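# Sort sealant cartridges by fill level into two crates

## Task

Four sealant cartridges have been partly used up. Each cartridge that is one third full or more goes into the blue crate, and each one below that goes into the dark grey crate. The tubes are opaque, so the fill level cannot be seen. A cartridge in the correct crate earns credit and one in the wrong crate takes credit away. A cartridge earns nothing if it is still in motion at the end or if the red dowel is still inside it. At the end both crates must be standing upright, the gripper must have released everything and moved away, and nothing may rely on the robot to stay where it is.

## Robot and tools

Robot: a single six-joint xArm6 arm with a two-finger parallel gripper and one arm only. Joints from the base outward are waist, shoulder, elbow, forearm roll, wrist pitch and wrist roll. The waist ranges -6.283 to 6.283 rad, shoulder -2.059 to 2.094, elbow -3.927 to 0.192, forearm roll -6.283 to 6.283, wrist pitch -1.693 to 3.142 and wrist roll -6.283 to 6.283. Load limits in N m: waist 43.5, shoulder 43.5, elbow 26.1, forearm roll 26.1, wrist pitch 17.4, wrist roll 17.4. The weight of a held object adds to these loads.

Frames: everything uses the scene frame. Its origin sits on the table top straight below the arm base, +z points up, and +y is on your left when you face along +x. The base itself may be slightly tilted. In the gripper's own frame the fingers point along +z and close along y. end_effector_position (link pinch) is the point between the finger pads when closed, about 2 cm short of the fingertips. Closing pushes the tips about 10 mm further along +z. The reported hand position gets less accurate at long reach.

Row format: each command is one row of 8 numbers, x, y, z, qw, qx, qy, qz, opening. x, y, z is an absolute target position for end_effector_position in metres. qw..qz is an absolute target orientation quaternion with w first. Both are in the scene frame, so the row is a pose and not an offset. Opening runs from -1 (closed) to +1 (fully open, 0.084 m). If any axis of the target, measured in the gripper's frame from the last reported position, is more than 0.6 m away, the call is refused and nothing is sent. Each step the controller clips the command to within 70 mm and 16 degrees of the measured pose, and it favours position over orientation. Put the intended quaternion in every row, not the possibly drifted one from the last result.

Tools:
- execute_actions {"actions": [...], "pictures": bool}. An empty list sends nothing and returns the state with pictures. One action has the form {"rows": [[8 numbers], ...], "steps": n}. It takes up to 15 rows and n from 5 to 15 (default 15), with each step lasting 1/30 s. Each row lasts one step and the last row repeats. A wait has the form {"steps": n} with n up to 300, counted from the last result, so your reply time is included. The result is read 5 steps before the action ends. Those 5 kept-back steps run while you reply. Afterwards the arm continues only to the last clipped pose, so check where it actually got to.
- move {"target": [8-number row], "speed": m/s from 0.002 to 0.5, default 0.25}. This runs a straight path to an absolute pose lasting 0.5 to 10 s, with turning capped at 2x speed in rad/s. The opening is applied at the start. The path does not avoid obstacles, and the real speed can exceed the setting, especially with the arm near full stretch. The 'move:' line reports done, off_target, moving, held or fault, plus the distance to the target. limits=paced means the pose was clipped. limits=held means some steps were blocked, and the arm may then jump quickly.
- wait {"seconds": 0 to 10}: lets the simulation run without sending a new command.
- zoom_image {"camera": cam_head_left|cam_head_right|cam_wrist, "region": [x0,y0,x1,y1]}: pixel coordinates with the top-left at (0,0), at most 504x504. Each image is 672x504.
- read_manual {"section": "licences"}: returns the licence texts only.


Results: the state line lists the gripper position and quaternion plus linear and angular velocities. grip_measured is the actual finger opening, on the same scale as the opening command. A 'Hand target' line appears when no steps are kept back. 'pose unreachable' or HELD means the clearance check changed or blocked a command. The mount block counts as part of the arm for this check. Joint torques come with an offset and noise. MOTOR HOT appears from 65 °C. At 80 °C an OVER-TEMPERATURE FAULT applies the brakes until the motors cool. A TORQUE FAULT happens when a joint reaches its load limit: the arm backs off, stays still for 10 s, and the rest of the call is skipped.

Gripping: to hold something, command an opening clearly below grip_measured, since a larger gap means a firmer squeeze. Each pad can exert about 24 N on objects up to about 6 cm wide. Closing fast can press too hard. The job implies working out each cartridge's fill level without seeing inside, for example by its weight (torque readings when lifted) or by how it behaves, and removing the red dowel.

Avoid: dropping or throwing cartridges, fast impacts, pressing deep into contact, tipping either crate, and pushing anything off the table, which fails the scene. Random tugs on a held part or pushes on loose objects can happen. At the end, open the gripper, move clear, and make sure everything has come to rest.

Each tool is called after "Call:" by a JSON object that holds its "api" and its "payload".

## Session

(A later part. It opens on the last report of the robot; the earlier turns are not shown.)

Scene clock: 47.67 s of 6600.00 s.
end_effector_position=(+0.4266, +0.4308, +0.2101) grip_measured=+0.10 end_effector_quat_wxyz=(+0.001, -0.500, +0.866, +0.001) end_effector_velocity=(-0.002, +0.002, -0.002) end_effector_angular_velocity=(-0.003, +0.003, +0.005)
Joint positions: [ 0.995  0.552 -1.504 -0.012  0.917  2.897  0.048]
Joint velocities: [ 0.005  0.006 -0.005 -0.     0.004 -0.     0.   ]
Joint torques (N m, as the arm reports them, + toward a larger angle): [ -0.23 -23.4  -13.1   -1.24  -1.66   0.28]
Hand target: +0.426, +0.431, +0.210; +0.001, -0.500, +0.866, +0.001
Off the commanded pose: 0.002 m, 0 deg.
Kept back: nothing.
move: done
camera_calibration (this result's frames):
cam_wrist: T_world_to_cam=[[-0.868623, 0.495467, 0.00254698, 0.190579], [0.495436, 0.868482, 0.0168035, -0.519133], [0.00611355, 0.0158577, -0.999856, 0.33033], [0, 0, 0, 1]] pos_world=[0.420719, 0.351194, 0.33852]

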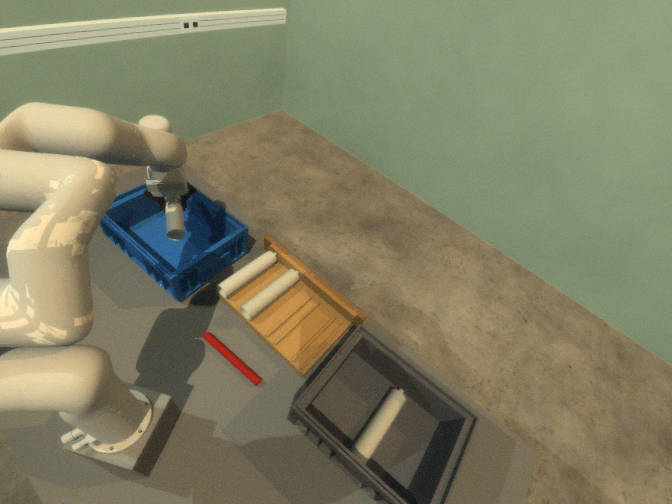

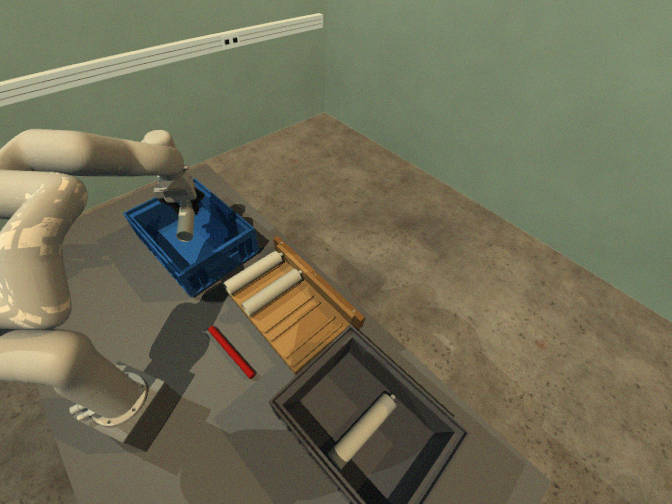

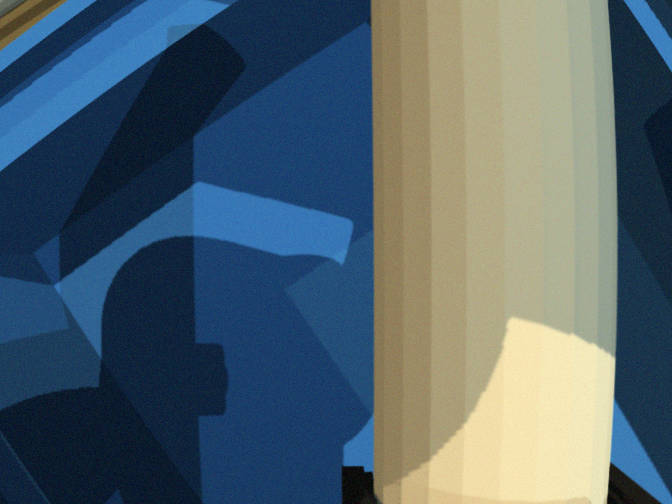

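Call:
{"api": "move", "payload": {"target": [0.425, 0.43, 0.0525, 0, -0.5, 0.866, 0, -0.7], "speed": 0.22}}

Call:
{"api": "execute_actions", "payload": {"actions": [{"rows": [[0.425,0.43,0.0515,0,-0.5,0.866,0,-0.6],[0.425,0.43,0.0505,0,-0.5,0.866,0,-0.5],[0.425,0.43,0.0495,0,-0.5,0.866,0,-0.4],[0.425,0.43,0.0485,0,-0.5,0.866,0,-0.3],[0.425,0.43,0.048,0,-0.5,0.866,0,-0.2],[0.425,0.43,0.0475,0,-0.5,0.866,0,-0.12],[0.425,0.43,0.0472,0,-0.5,0.866,0,-0.06],[0.425,0.43,0.0472,0,-0.5,0.866,0,0.0],[0.425,0.43,0.0472,0,-0.5,0.866,0,0.06],[0.425,0.43,0.0472,0,-0.5,0.866,0,0.12],[0.425,0.43,0.0472,0,-0.5,0.866,0,0.19],[0.425,0.43,0.0472,0,-0.5,0.866,0,0.28],[0.425,0.43,0.0472,0,-0.5,0.866,0,0.38],[0.425,0.43,0.0472,0,-0.5,0.866,0,0.48],[0.425,0.43,0.0472,0,-0.5,0.866,0,0.58]], "steps": 15}]}}

Call:
{"api": "move", "payload": {"target": [0.425, 0.425, 0.19, 0, -0.342, 0.9397, 0, 0.62], "speed": 0.4}}

Call:
{"api": "move", "payload": {"target": [0.515, 0.156, 0.175, 0, 0, 1, 0, 0.62], "speed": 0.5}}

Scene clock: 49.33 s of 6600.00 s.
end_effector_position=(+0.4256, +0.4307, +0.0534) grip_measured=+0.10 end_effector_quat_wxyz=(+0.001, -0.500, +0.866, +0.000) end_effector_velocity=(-0.004, -0.005, -0.009) end_effector_angular_velocity=(-0.013, +0.012, +0.002)
Joint positions: [ 0.992  0.864 -1.527 -0.018  0.629  2.901  0.048]
Joint velocities: [-0.001  0.013  0.004 -0.001  0.    -0.002 -0.   ]
Joint torques (N m, as the arm reports them, + toward a larger angle): [ -0.66 -24.55 -11.39  -1.17  -1.73   0.18]
Hand target: +0.425, +0.430, +0.052; -0.000, -0.500, +0.866, +0.000
Off the commanded pose: 0.001 m, 0 deg.
Kept back: nothing.
move: done
camera_calibration (this result's frames):
cam_wrist: T_world_to_cam=[[-0.86902, 0.494774, 0.00152626, 0.190682], [0.494729, 0.868889, 0.0165857, -0.515714], [0.00688002, 0.0151684, -0.999861, 0.17362], [0, 0, 0, 1]] pos_world=[0.41965, 0.351121, 0.181858]

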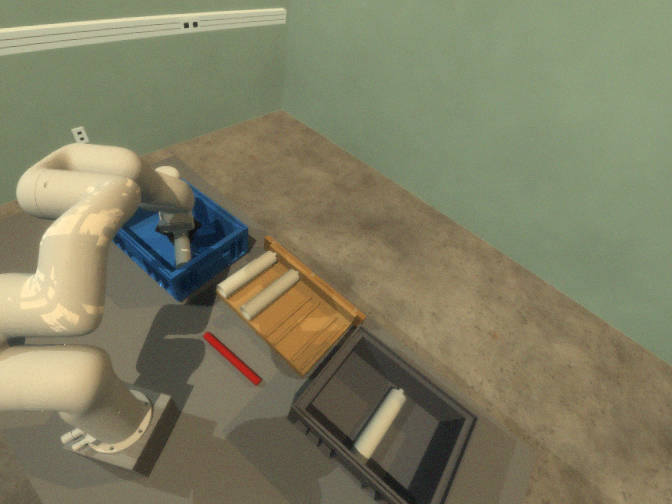

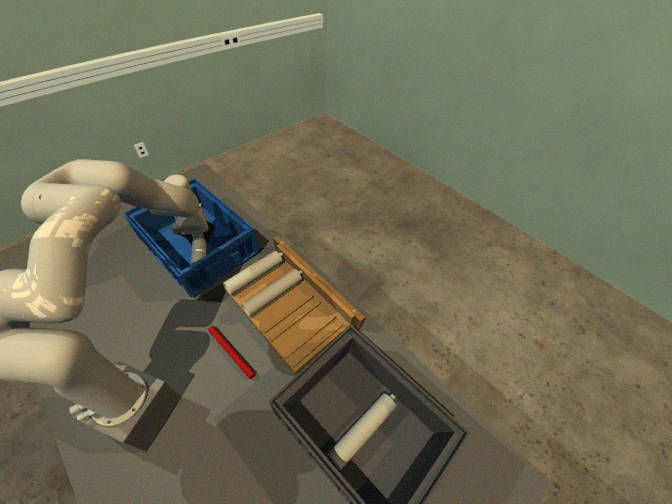

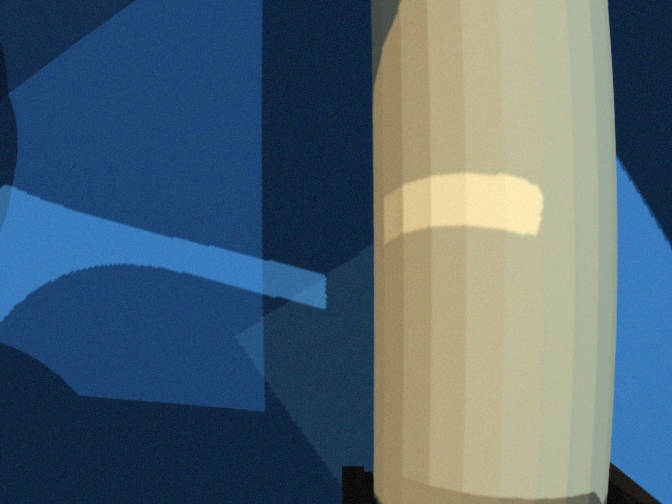

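Scene clock: 49.67 s of 6600.00 s.
end_effector_position=(+0.4245, +0.4289, +0.0474) grip_measured=+0.10 end_effector_quat_wxyz=(-0.002, -0.500, +0.866, -0.001) end_effector_velocity=(+0.007, +0.008, -0.001) end_effector_angular_velocity=(+0.020, -0.020, +0.001)
Joint positions: [ 0.991  0.876 -1.529 -0.018  0.624  2.902  0.048]
Joint velocities: [ 0.002  0.016 -0.021 -0.001 -0.024  0.002  0.   ]
Joint torques (N m, as the arm reports them, + toward a larger angle): [  1.28 -25.16 -14.77  -0.64  -4.96   0.31]
Steps of this call (steps 1 to 10: the first 10 steps of this action). Readings (end_effector_position):
1: (+0.4254, +0.4304, +0.0530)
2: (+0.4249, +0.4298, +0.0522)
4: (+0.4231, +0.4275, +0.0487)
8: (+0.4239, +0.4282, +0.0474)
10: the state above

Scene clock: 51.20 s of 6600.00 s.
end_effector_position=(+0.4245, +0.4245, +0.1890) grip_measured=+0.61 end_effector_quat_wxyz=(-0.001, -0.342, +0.940, -0.000) end_effector_velocity=(+0.004, +0.004, +0.010) end_effector_angular_velocity=(+0.013, -0.013, -0.007)
Joint positions: [ 0.99   0.569 -1.466 -0.014  0.866  3.242  0.07 ]
Joint velocities: [ 0.    -0.012 -0.009 -0.001  0.003  0.007 -0.   ]
Joint torques (N m, as the arm reports them, + toward a larger angle): [ -0.42 -21.76 -11.97  -1.28  -1.54   0.3 ]
Hand target: +0.425, +0.425, +0.190; +0.000, -0.342, +0.940, -0.000
Off your previous action's commanded pose: 0.005 m, 1 deg at its last step (step 5 of this call).
Off the commanded pose: 0.001 m, 0 deg.
Kept back: nothing.
move: done
camera_calibration (this result's frames):
cam_wrist: T_world_to_cam=[[-0.647475, 0.762085, 0.00168734, -0.0149808], [0.762038, 0.647407, 0.0127272, -0.530763], [0.00860681, 0.00952637, -0.999918, 0.310948], [0, 0, 0, 1]] pos_world=[0.392085, 0.352074, 0.317702]

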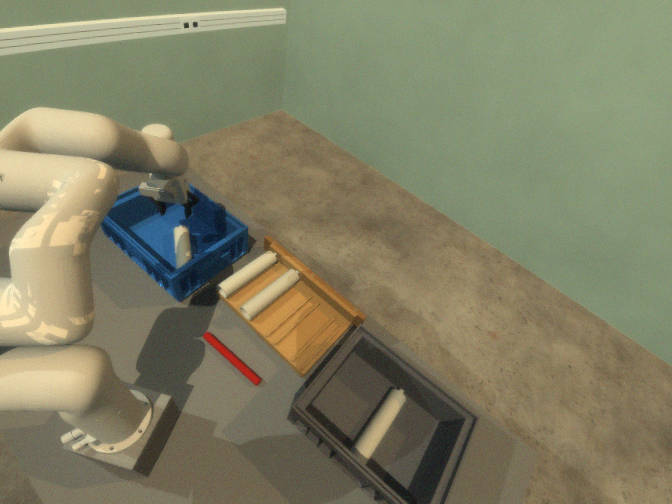

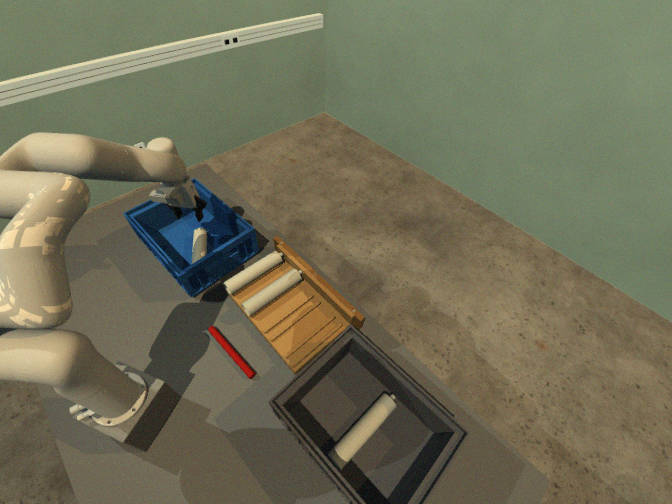

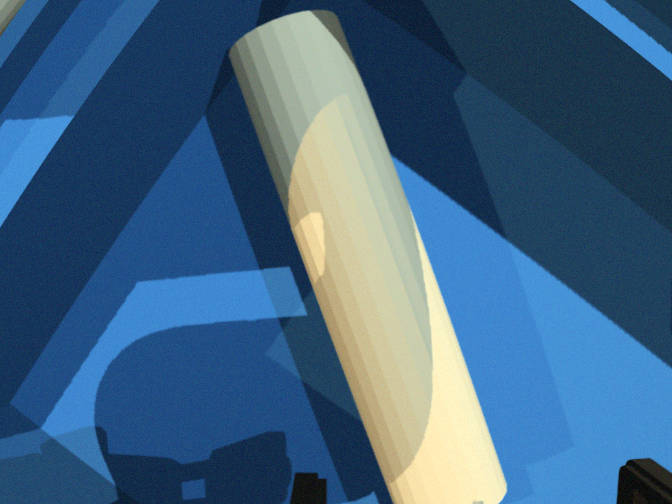

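Scene clock: 52.50 s of 6600.00 s.
end_effector_position=(+0.5143, +0.1561, +0.1750) grip_measured=+0.61 end_effector_quat_wxyz=(+0.000, -0.001, +1.000, -0.000) end_effector_velocity=(+0.002, -0.004, -0.000) end_effector_angular_velocity=(-0.000, -0.001, -0.009)
Joint positions: [ 0.492  0.406 -1.153  0.009  0.714  3.426  0.07 ]
Joint velocities: [-0.008  0.001 -0.    -0.    -0.001  0.002 -0.   ]
Joint torques (N m, as the arm reports them, + toward a larger angle): [ -0.41 -19.08 -11.29  -1.13  -1.58   0.3 ]
Hand target: +0.514, +0.155, +0.175; +0.000, -0.000, +1.000, -0.000
Off the commanded pose: 0.001 m, 0 deg.
Kept back: nothing.
move: done
camera_calibration (this result's frames):
cam_wrist: T_world_to_cam=[[-0.00742975, 0.999972, 0.00100256, -0.118424], [0.99986, 0.00741388, 0.0150049, -0.448044], [0.014997, 0.00111391, -0.999887, 0.296788], [0, 0, 0, 1]] pos_world=[0.442651, 0.121412, 0.303596]

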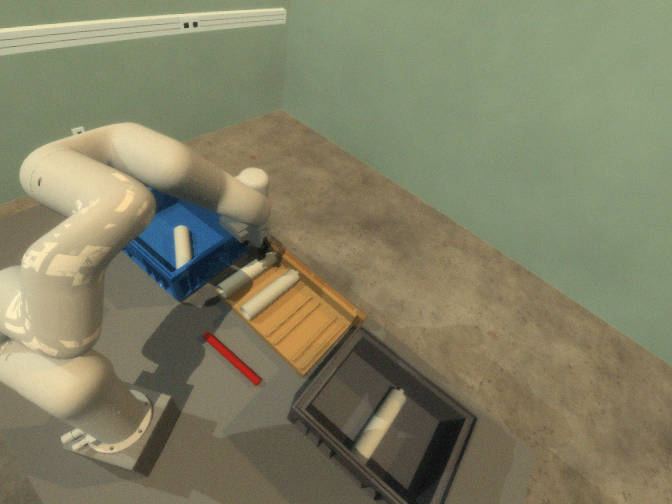

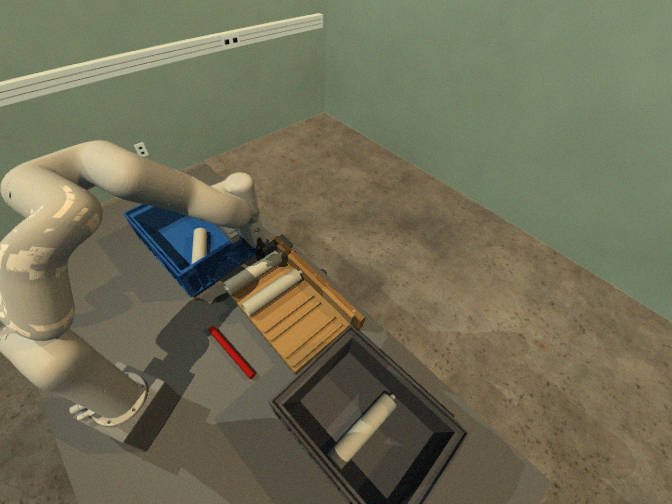

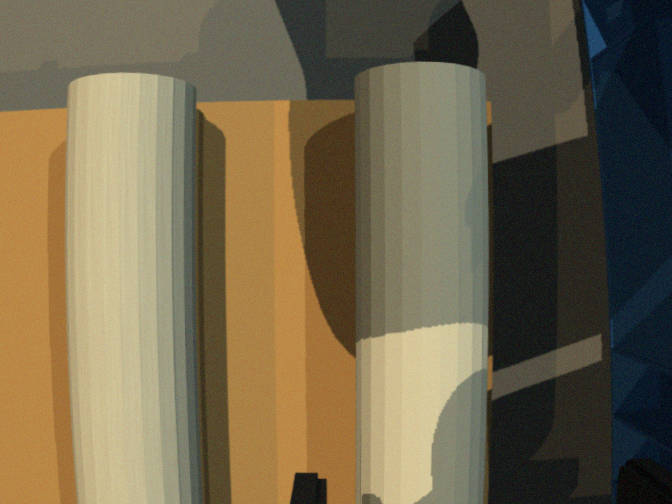

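Call:
{"api": "move", "payload": {"target": [0.515, 0.156, 0.062, 0, 0, 1, 0, 0.62], "speed": 0.25}}

Call:
{"api": "execute_actions", "payload": {"actions": [{"rows": [[0.515,0.156,0.062,0,0,1,0,0.52],[0.515,0.156,0.062,0,0,1,0,0.42],[0.515,0.156,0.062,0,0,1,0,0.33],[0.515,0.156,0.062,0,0,1,0,0.25],[0.515,0.156,0.062,0,0,1,0,0.19],[0.515,0.156,0.062,0,0,1,0,0.13],[0.515,0.156,0.062,0,0,1,0,0.08],[0.515,0.156,0.062,0,0,1,0,0.03],[0.515,0.156,0.062,0,0,1,0,-0.05],[0.515,0.156,0.062,0,0,1,0,-0.15],[0.515,0.156,0.062,0,0,1,0,-0.3],[0.515,0.156,0.062,0,0,1,0,-0.45],[0.515,0.156,0.062,0,0,1,0,-0.6]], "steps": 13}]}}

Call:
{"api": "move", "payload": {"target": [0.51, 0.145, 0.165, 0, 0, 1, 0, -0.7], "speed": 0.3}}

Call:
{"api": "move", "payload": {"target": [0.442, -0.377, 0.21, 0, 0, 1, 0, -0.7], "speed": 0.45}}

Scene clock: 53.80 s of 6600.00 s.
end_effector_position=(+0.5155, +0.1562, +0.0625) grip_measured=+0.61 end_effector_quat_wxyz=(+0.001, -0.000, +1.000, +0.000) end_effector_velocity=(-0.004, -0.001, -0.005) end_effector_angular_velocity=(-0.003, +0.010, -0.001)
Joint positions: [ 0.493  0.674 -1.191  0.014  0.481  3.423  0.07 ]
Joint velocities: [-0.     0.009  0.002  0.001 -0.     0.    -0.   ]
Joint torques (N m, as the arm reports them, + toward a larger angle): [ -0.81 -21.32  -9.59  -1.2   -1.5    0.36]
Hand target: +0.515, +0.156, +0.062; -0.000, -0.000, +1.000, +0.000
Off the commanded pose: 0.001 m, 0 deg.
Kept back: nothing.
move: done
camera_calibration (this result's frames):
cam_wrist: T_world_to_cam=[[-0.00596176, 0.999979, 0.00235396, -0.11928], [0.999857, 0.00592382, 0.0158086, -0.447436], [0.0157944, 0.00244787, -0.999872, 0.183665], [0, 0, 0, 1]] pos_world=[0.44376, 0.121478, 0.190995]

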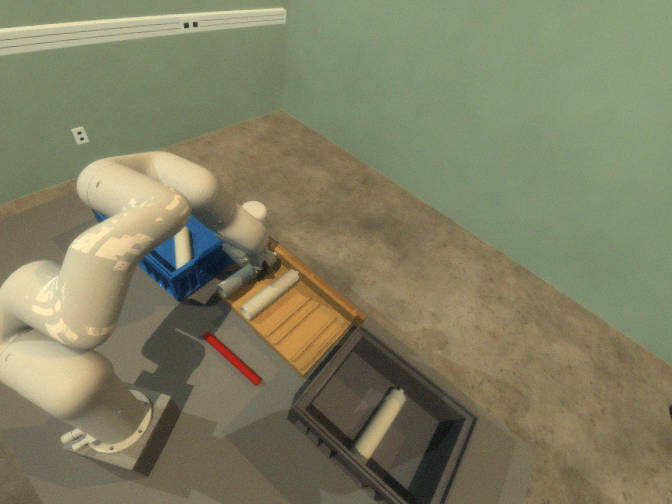

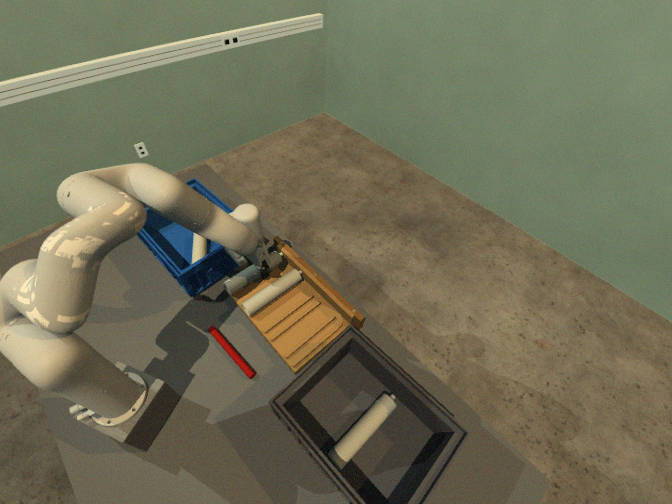

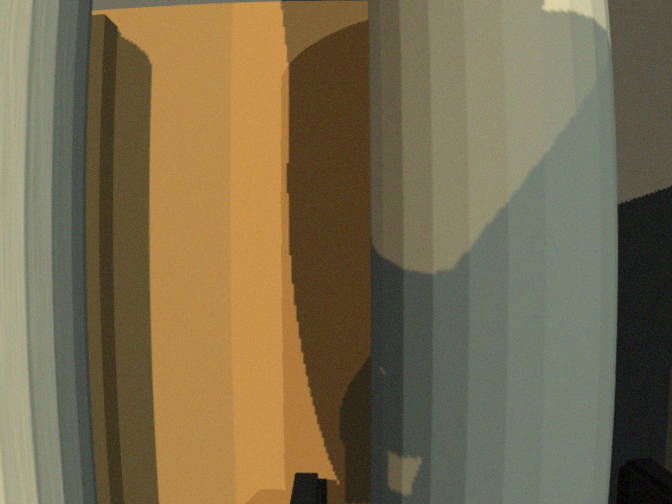

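Scene clock: 54.07 s of 6600.00 s.
end_effector_position=(+0.5151, +0.1560, +0.0622) grip_measured=+0.10 end_effector_quat_wxyz=(+0.000, +0.000, +1.000, +0.000) end_effector_velocity=(+0.002, -0.002, +0.002) end_effector_angular_velocity=(+0.001, -0.004, -0.005)
Joint positions: [ 0.493  0.674 -1.19   0.014  0.481  3.423  0.048]
Joint velocities: [-0.004 -0.004 -0.001 -0.     0.001  0.001 -0.002]
Joint torques (N m, as the arm reports them, + toward a larger angle): [ -0.48 -20.16  -9.5   -1.17  -1.63   0.28]
Steps of this call (steps 1 to 8: the first 8 steps of this action). Readings (end_effector_position):
1: (+0.5154, +0.1562, +0.0624)
2: (+0.5153, +0.1561, +0.0623)
4: (+0.5152, +0.1561, +0.0622)
8: the state above

Scene clock: 55.20 s of 6600.00 s.
end_effector_position=(+0.5094, +0.1449, +0.1642) grip_measured=+0.10 end_effector_quat_wxyz=(-0.001, +0.000, +1.000, -0.000) end_effector_velocity=(+0.004, +0.001, +0.007) end_effector_angular_velocity=(+0.003, -0.013, +0.001)
Joint positions: [ 0.474  0.408 -1.119  0.011  0.678  3.408  0.048]
Joint velocities: [ 0.    -0.011 -0.005 -0.001  0.003  0.    -0.   ]
Joint torques (N m, as the arm reports them, + toward a larger angle): [ -0.8  -19.02 -11.19  -1.24  -1.49   0.45]
Hand target: +0.510, +0.145, +0.165; +0.000, +0.000, +1.000, -0.000
Off your previous action's commanded pose: 0.000 m, 0 deg at its last step (step 5 of this call).
Off the commanded pose: 0.001 m, 0 deg.
Kept back: nothing.
move: done
camera_calibration (this result's frames):
cam_wrist: T_world_to_cam=[[-0.00583895, 0.999982, 0.00131187, -0.108109], [0.999897, 0.00582125, 0.0131183, -0.44239], [0.0131104, 0.00138833, -0.999913, 0.287034], [0, 0, 0, 1]] pos_world=[0.43795, 0.110284, 0.292955]

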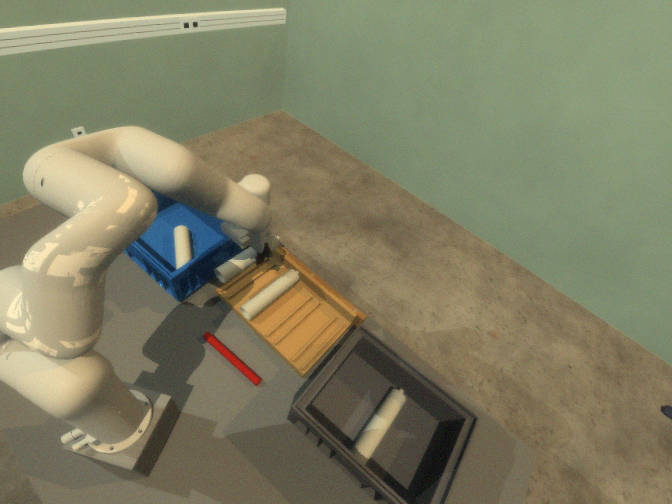

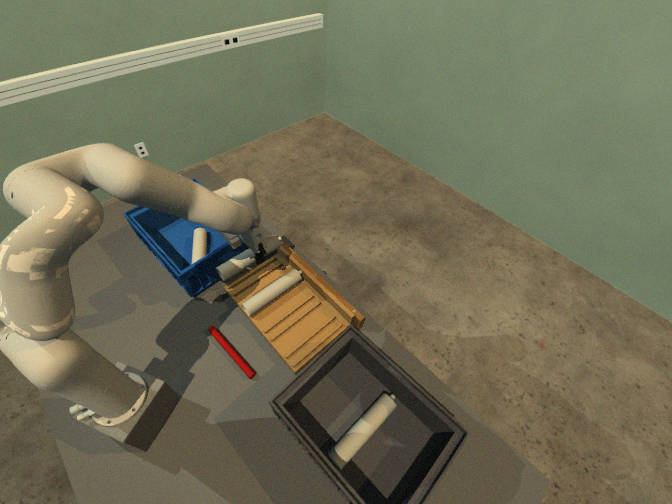

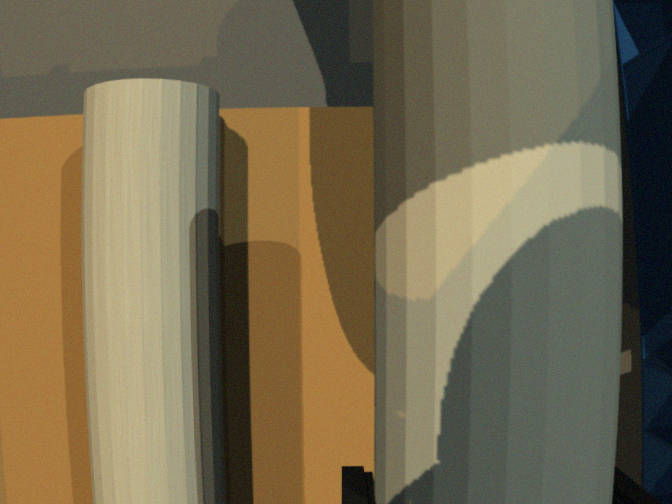

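Scene clock: 57.13 s of 6600.00 s.
end_effector_position=(+0.4401, -0.3773, +0.2102) grip_measured=+0.10 end_effector_quat_wxyz=(-0.000, -0.000, +1.000, -0.001) end_effector_velocity=(-0.001, -0.003, -0.000) end_effector_angular_velocity=(+0.001, +0.000, -0.003)
Joint positions: [-0.523  0.505 -1.395  0.04   0.878  2.393  0.048]
Joint velocities: [-0.004  0.005 -0.007  0.001  0.003 -0.002 -0.   ]
Joint torques (N m, as the arm reports them, + toward a larger angle): [ -1.26 -21.38 -12.37  -1.2   -1.49   0.36]
Hand target: +0.440, -0.378, +0.210; -0.000, +0.000, +1.000, -0.001
Off the commanded pose: 0.002 m, 0 deg.
Kept back: nothing.
move: done; limits=paced
camera_calibration (this result's frames):
cam_wrist: T_world_to_cam=[[-0.00643062, 0.999979, -0.0000573201, 0.41415], [0.999883, 0.0064308, 0.0138744, -0.370606], [0.0138745, 0.0000319076, -0.999904, 0.3338], [0, 0, 0, 1]] pos_world=[0.368594, -0.411769, 0.338933]

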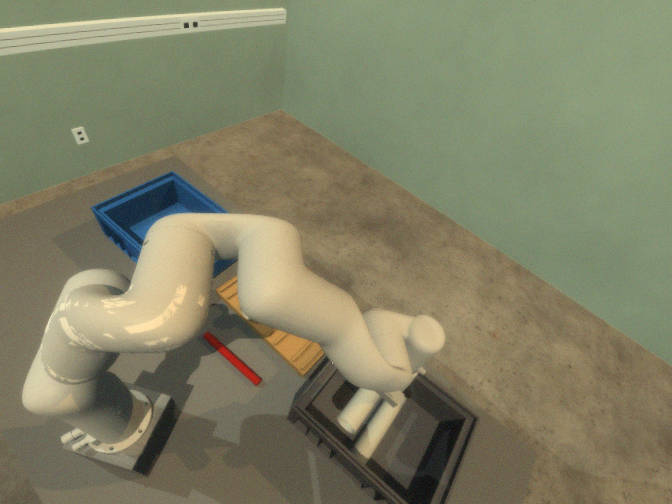

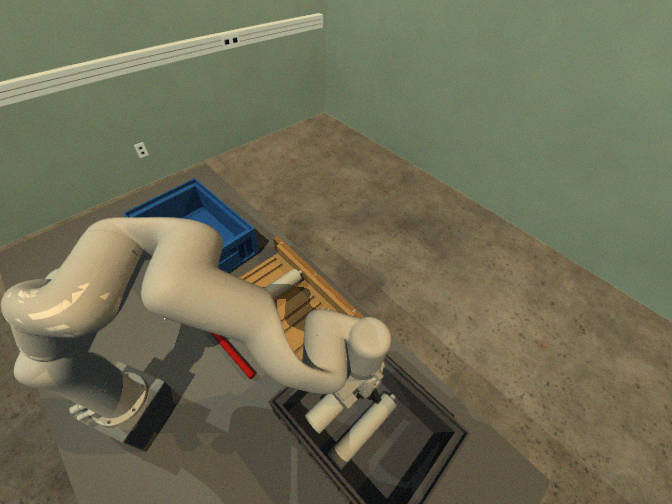

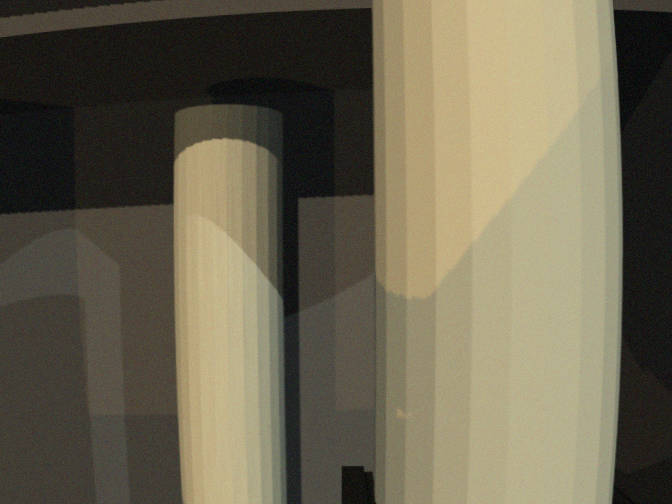

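Call:
{"api": "move", "payload": {"target": [0.441, -0.374, 0.050, 0, 0, 1, 0, -0.7], "speed": 0.22}}

Call:
{"api": "execute_actions", "payload": {"actions": [{"rows": [[0.441,-0.374,0.049,0,0,1,0,-0.6],[0.441,-0.374,0.048,0,0,1,0,-0.5],[0.441,-0.374,0.047,0,0,1,0,-0.4],[0.441,-0.374,0.046,0,0,1,0,-0.3],[0.441,-0.374,0.0455,0,0,1,0,-0.2],[0.441,-0.374,0.045,0,0,1,0,-0.12],[0.441,-0.374,0.045,0,0,1,0,-0.05],[0.441,-0.374,0.045,0,0,1,0,0.02],[0.441,-0.374,0.045,0,0,1,0,0.09],[0.441,-0.374,0.045,0,0,1,0,0.16],[0.441,-0.374,0.045,0,0,1,0,0.23],[0.441,-0.374,0.045,0,0,1,0,0.3],[0.441,-0.374,0.045,0,0,1,0,0.36],[0.441,-0.374,0.045,0,0,1,0,0.4]], "steps": 14}]}}

Call:
{"api": "move", "payload": {"target": [0.441, -0.374, 0.192, 0, 0, 1, 0, 0.4], "speed": 0.4}}

Call:
{"api": "move", "payload": {"target": [0.515, 0.045, 0.165, 0, 0, 1, 0, 0.65], "speed": 0.5}}

Scene clock: 58.77 s of 6600.00 s.
end_effector_position=(+0.4417, -0.3745, +0.0508) grip_measured=+0.10 end_effector_quat_wxyz=(+0.001, -0.000, +1.000, -0.000) end_effector_velocity=(-0.004, +0.003, -0.008) end_effector_angular_velocity=(+0.009, +0.010, -0.002)
Joint positions: [-0.507  0.835 -1.42   0.06   0.571  2.385  0.048]
Joint velocities: [-0.     0.012  0.002  0.001 -0.001  0.001 -0.   ]
Joint torques (N m, as the arm reports them, + toward a larger angle): [ -1.49 -23.15 -10.44  -1.32  -1.55   0.26]
Hand target: +0.441, -0.374, +0.050; +0.000, -0.000, +1.000, +0.000
Off the commanded pose: 0.001 m, 0 deg.
Kept back: nothing.
move: done
camera_calibration (this result's frames):
cam_wrist: T_world_to_cam=[[-0.00602017, 0.999981, 0.000893544, 0.41111], [0.999852, 0.00600497, 0.0161357, -0.370273], [0.01613, 0.000990551, -0.999869, 0.173706], [0, 0, 0, 1]] pos_world=[0.369891, -0.409051, 0.179291]

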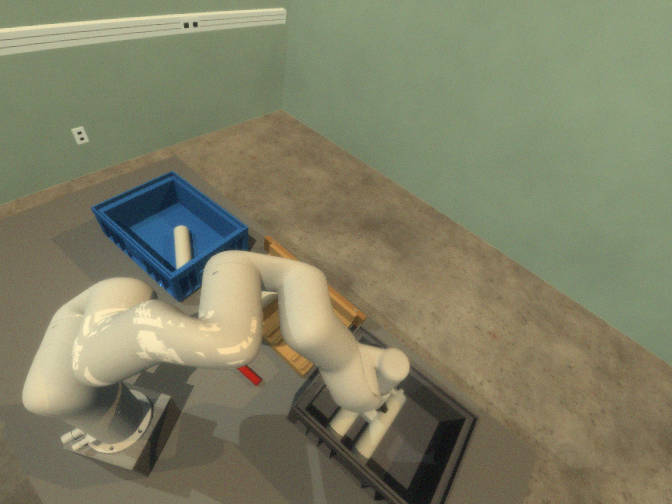

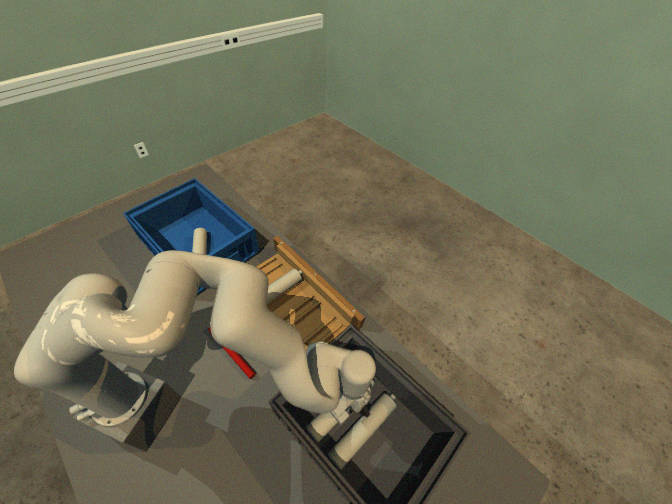

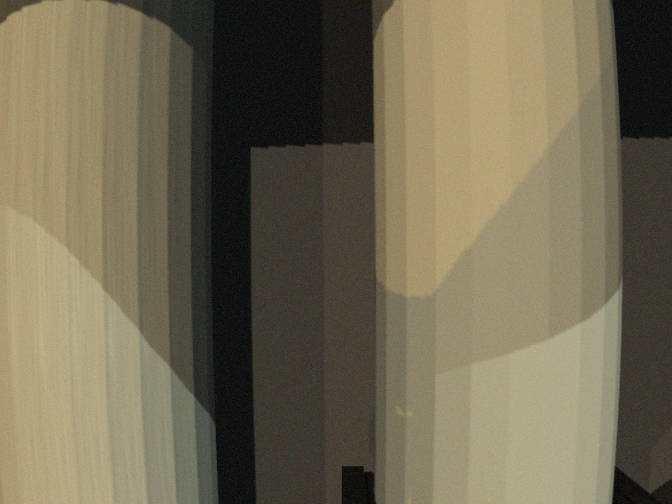

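Scene clock: 59.07 s of 6600.00 s.
end_effector_position=(+0.4408, -0.3738, +0.0453) grip_measured=+0.10 end_effector_quat_wxyz=(-0.000, +0.000, +1.000, +0.000) end_effector_velocity=(-0.002, +0.002, -0.011) end_effector_angular_velocity=(+0.005, +0.005, +0.001)
Joint positions: [-0.506  0.847 -1.422  0.06   0.564  2.385  0.048]
Joint velocities: [ 0.001  0.024 -0.006  0.002 -0.01  -0.001  0.   ]
Joint torques (N m, as the arm reports them, + toward a larger angle): [ -1.57 -23.25 -10.57  -1.31  -1.61   0.26]
Steps of this call (steps 1 to 9: the first 9 steps of this action). Readings (end_effector_position):
1: (+0.4416, -0.3744, +0.0505)
2: (+0.4415, -0.3744, +0.0502)
4: (+0.4414, -0.3743, +0.0491)
8: (+0.4409, -0.3739, +0.0458)
9: the state above

Scene clock: 60.43 s of 6600.00 s.
end_effector_position=(+0.4403, -0.3735, +0.1908) grip_measured=+0.39 end_effector_quat_wxyz=(-0.001, +0.000, +1.000, +0.001) end_effector_velocity=(+0.005, -0.003, +0.011) end_effector_angular_velocity=(-0.013, -0.014, +0.003)
Joint positions: [-0.517  0.532 -1.377  0.043  0.835  2.396  0.061]
Joint velocities: [ 0.    -0.014 -0.008 -0.     0.003 -0.002 -0.   ]
Joint torques (N m, as the arm reports them, + toward a larger angle): [ -1.62 -20.89 -12.02  -1.3   -1.52   0.26]
Hand target: +0.441, -0.374, +0.192; -0.000, +0.000, +1.000, -0.000
Off your previous action's commanded pose: 0.001 m, 0 deg at its last step (step 5 of this call).
Off the commanded pose: 0.001 m, 0 deg.
Kept back: nothing.
move: done
camera_calibration (this result's frames):
cam_wrist: T_world_to_cam=[[-0.00568973, 0.999978, 0.00333399, 0.409334], [0.999902, 0.00564652, 0.0128306, -0.370682], [0.0128115, 0.00340667, -0.999912, 0.316127], [0, 0, 0, 1]] pos_world=[0.368924, -0.408309, 0.319491]

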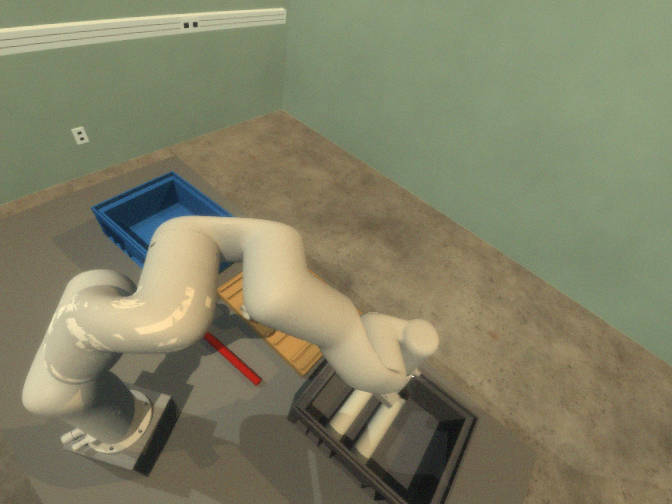

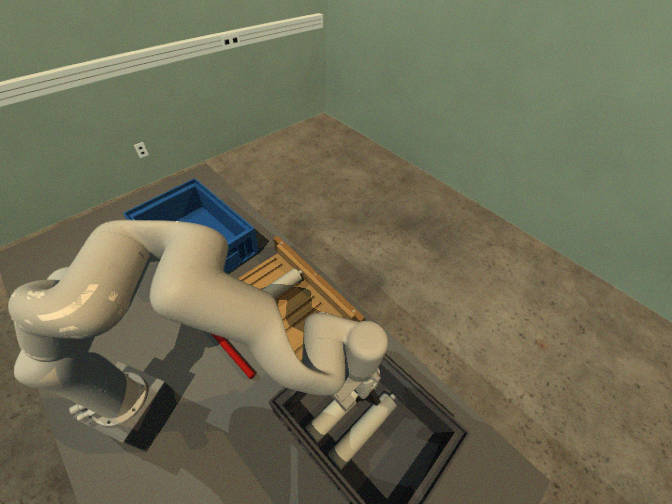

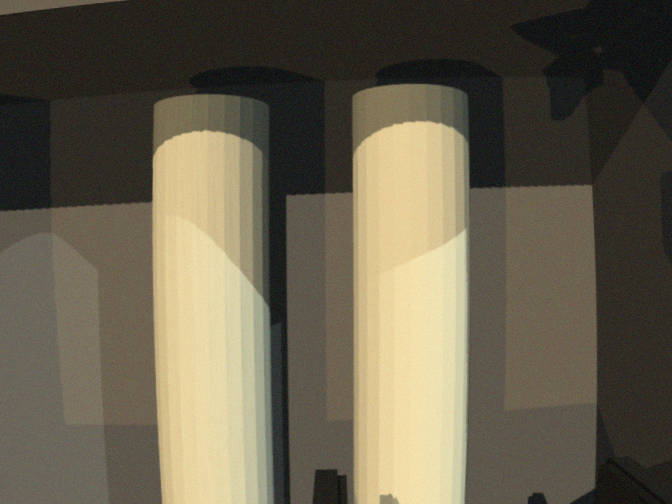

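Scene clock: 62.03 s of 6600.00 s.
end_effector_position=(+0.5167, +0.0449, +0.1649) grip_measured=+0.65 end_effector_quat_wxyz=(+0.000, +0.000, +1.000, +0.001) end_effector_velocity=(+0.002, +0.004, +0.001) end_effector_angular_velocity=(-0.001, -0.003, +0.003)
Joint positions: [ 0.281  0.379 -1.071  0.025  0.659  3.204  0.071]
Joint velocities: [ 0.007  0.003 -0.006 -0.003  0.001  0.006 -0.   ]
Joint torques (N m, as the arm reports them, + toward a larger angle): [ -0.95 -18.41 -10.96  -1.14  -1.6    0.18]
Hand target: +0.517, +0.046, +0.165; +0.000, -0.000, +1.000, +0.001
Off the commanded pose: 0.002 m, 0 deg.
Kept back: nothing.
move: done; limits=paced
camera_calibration (this result's frames):
cam_wrist: T_world_to_cam=[[-0.00490724, 0.999982, 0.00348628, -0.00890991], [0.999867, 0.00485231, 0.015594, -0.449456], [0.0155768, 0.00356234, -0.999872, 0.286402], [0, 0, 0, 1]] pos_world=[0.444891, 0.0100704, 0.293405]

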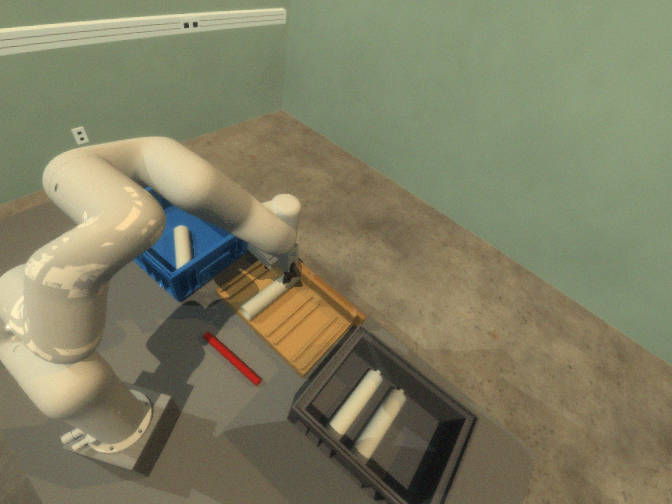

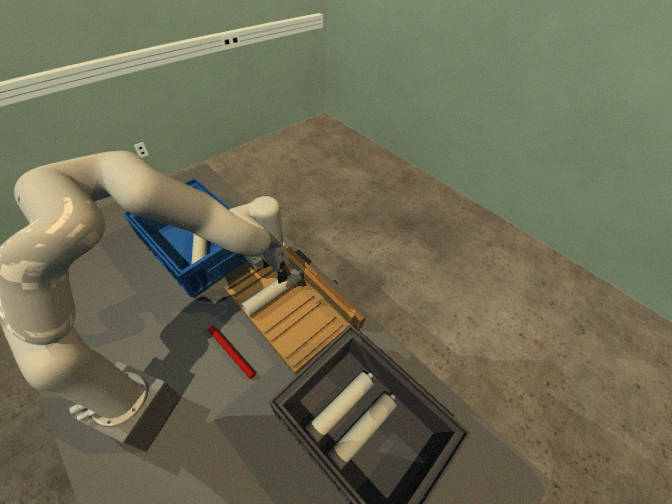

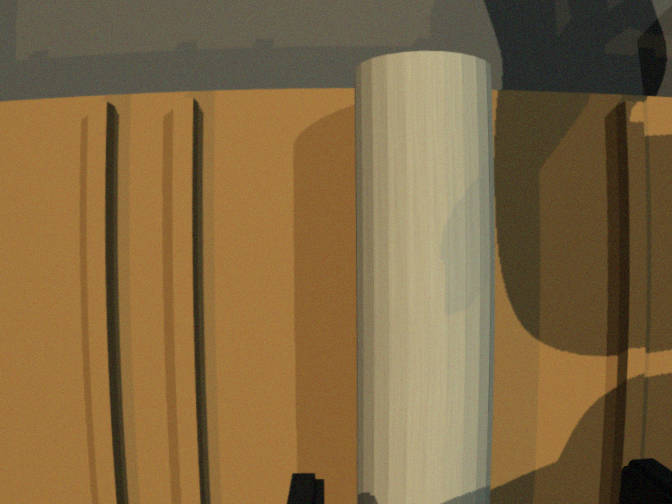

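Call:
{"api": "execute_actions", "payload": {"actions": []}}

Scene clock: 62.50 s of 6600.00 s.
end_effector_position=(+0.5167, +0.0455, +0.1649) grip_measured=+0.65 end_effector_quat_wxyz=(+0.000, +0.000, +1.000, +0.001) end_effector_velocity=(+0.000, +0.000, +0.000) end_effector_angular_velocity=(+0.001, +0.000, -0.000)
Joint positions: [ 0.282  0.379 -1.071  0.024  0.659  3.205  0.071]
Joint velocities: [ 0.     0.    -0.001  0.001  0.001 -0.     0.   ]
Joint torques (N m, as the arm reports them, + toward a larger angle): [ -1.07 -18.46 -10.87  -1.07  -1.54   0.34]
Hand target: +0.517, +0.046, +0.165; +0.000, -0.000, +1.000, +0.001
Off the commanded pose: 0.002 m, 0 deg.
Kept back: nothing.
Steps of this call (steps 1 to 14: nothing new was sent). Readings (end_effector_position):
1: (+0.5167, +0.0450, +0.1649)
2: (+0.5167, +0.0451, +0.1649)
4: (+0.5167, +0.0452, +0.1649)
8: (+0.5167, +0.0454, +0.1649)
14: the state above
camera_calibration (this result's frames):
cam_wrist: T_world_to_cam=[[-0.00582753, 0.999977, 0.00336427, -0.00906163], [0.999862, 0.00577454, 0.0155509, -0.449563], [0.0155311, 0.00345443, -0.999873, 0.286388], [0, 0, 0, 1]] pos_world=[0.445, 0.0106681, 0.293373]

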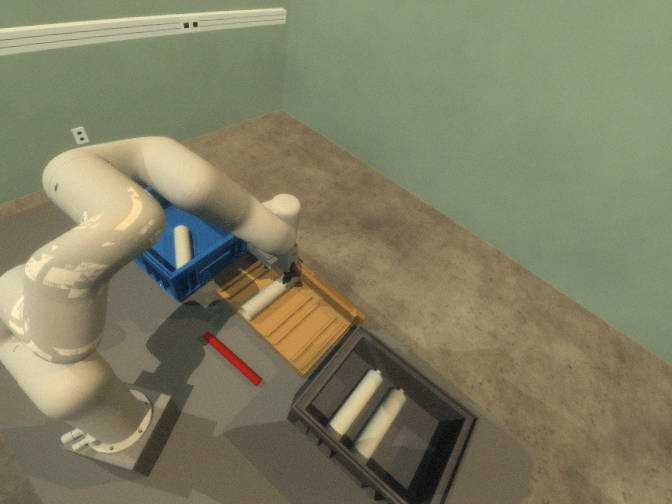

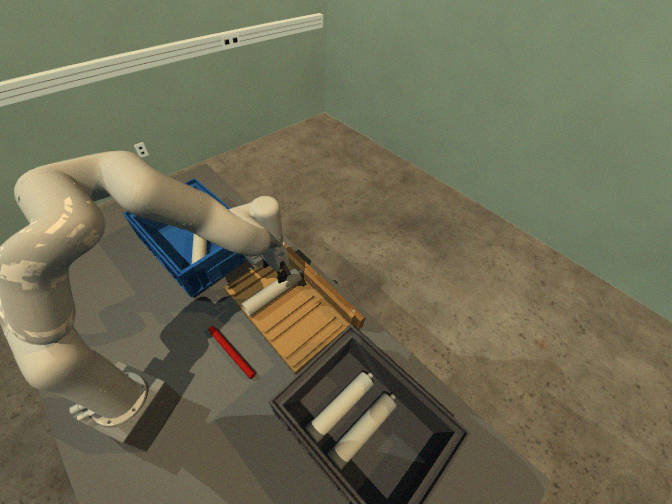

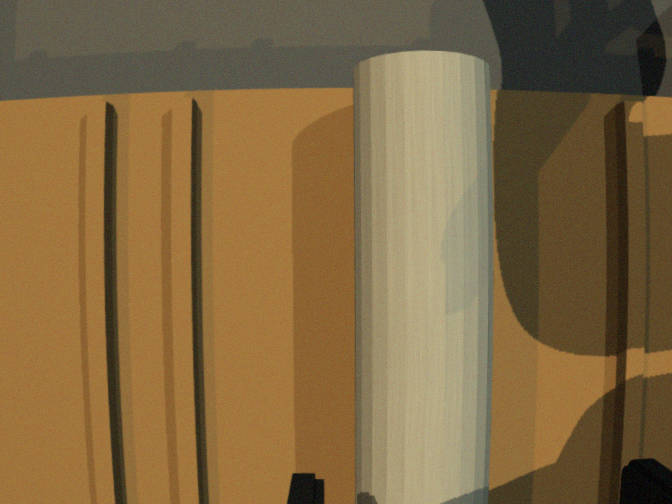

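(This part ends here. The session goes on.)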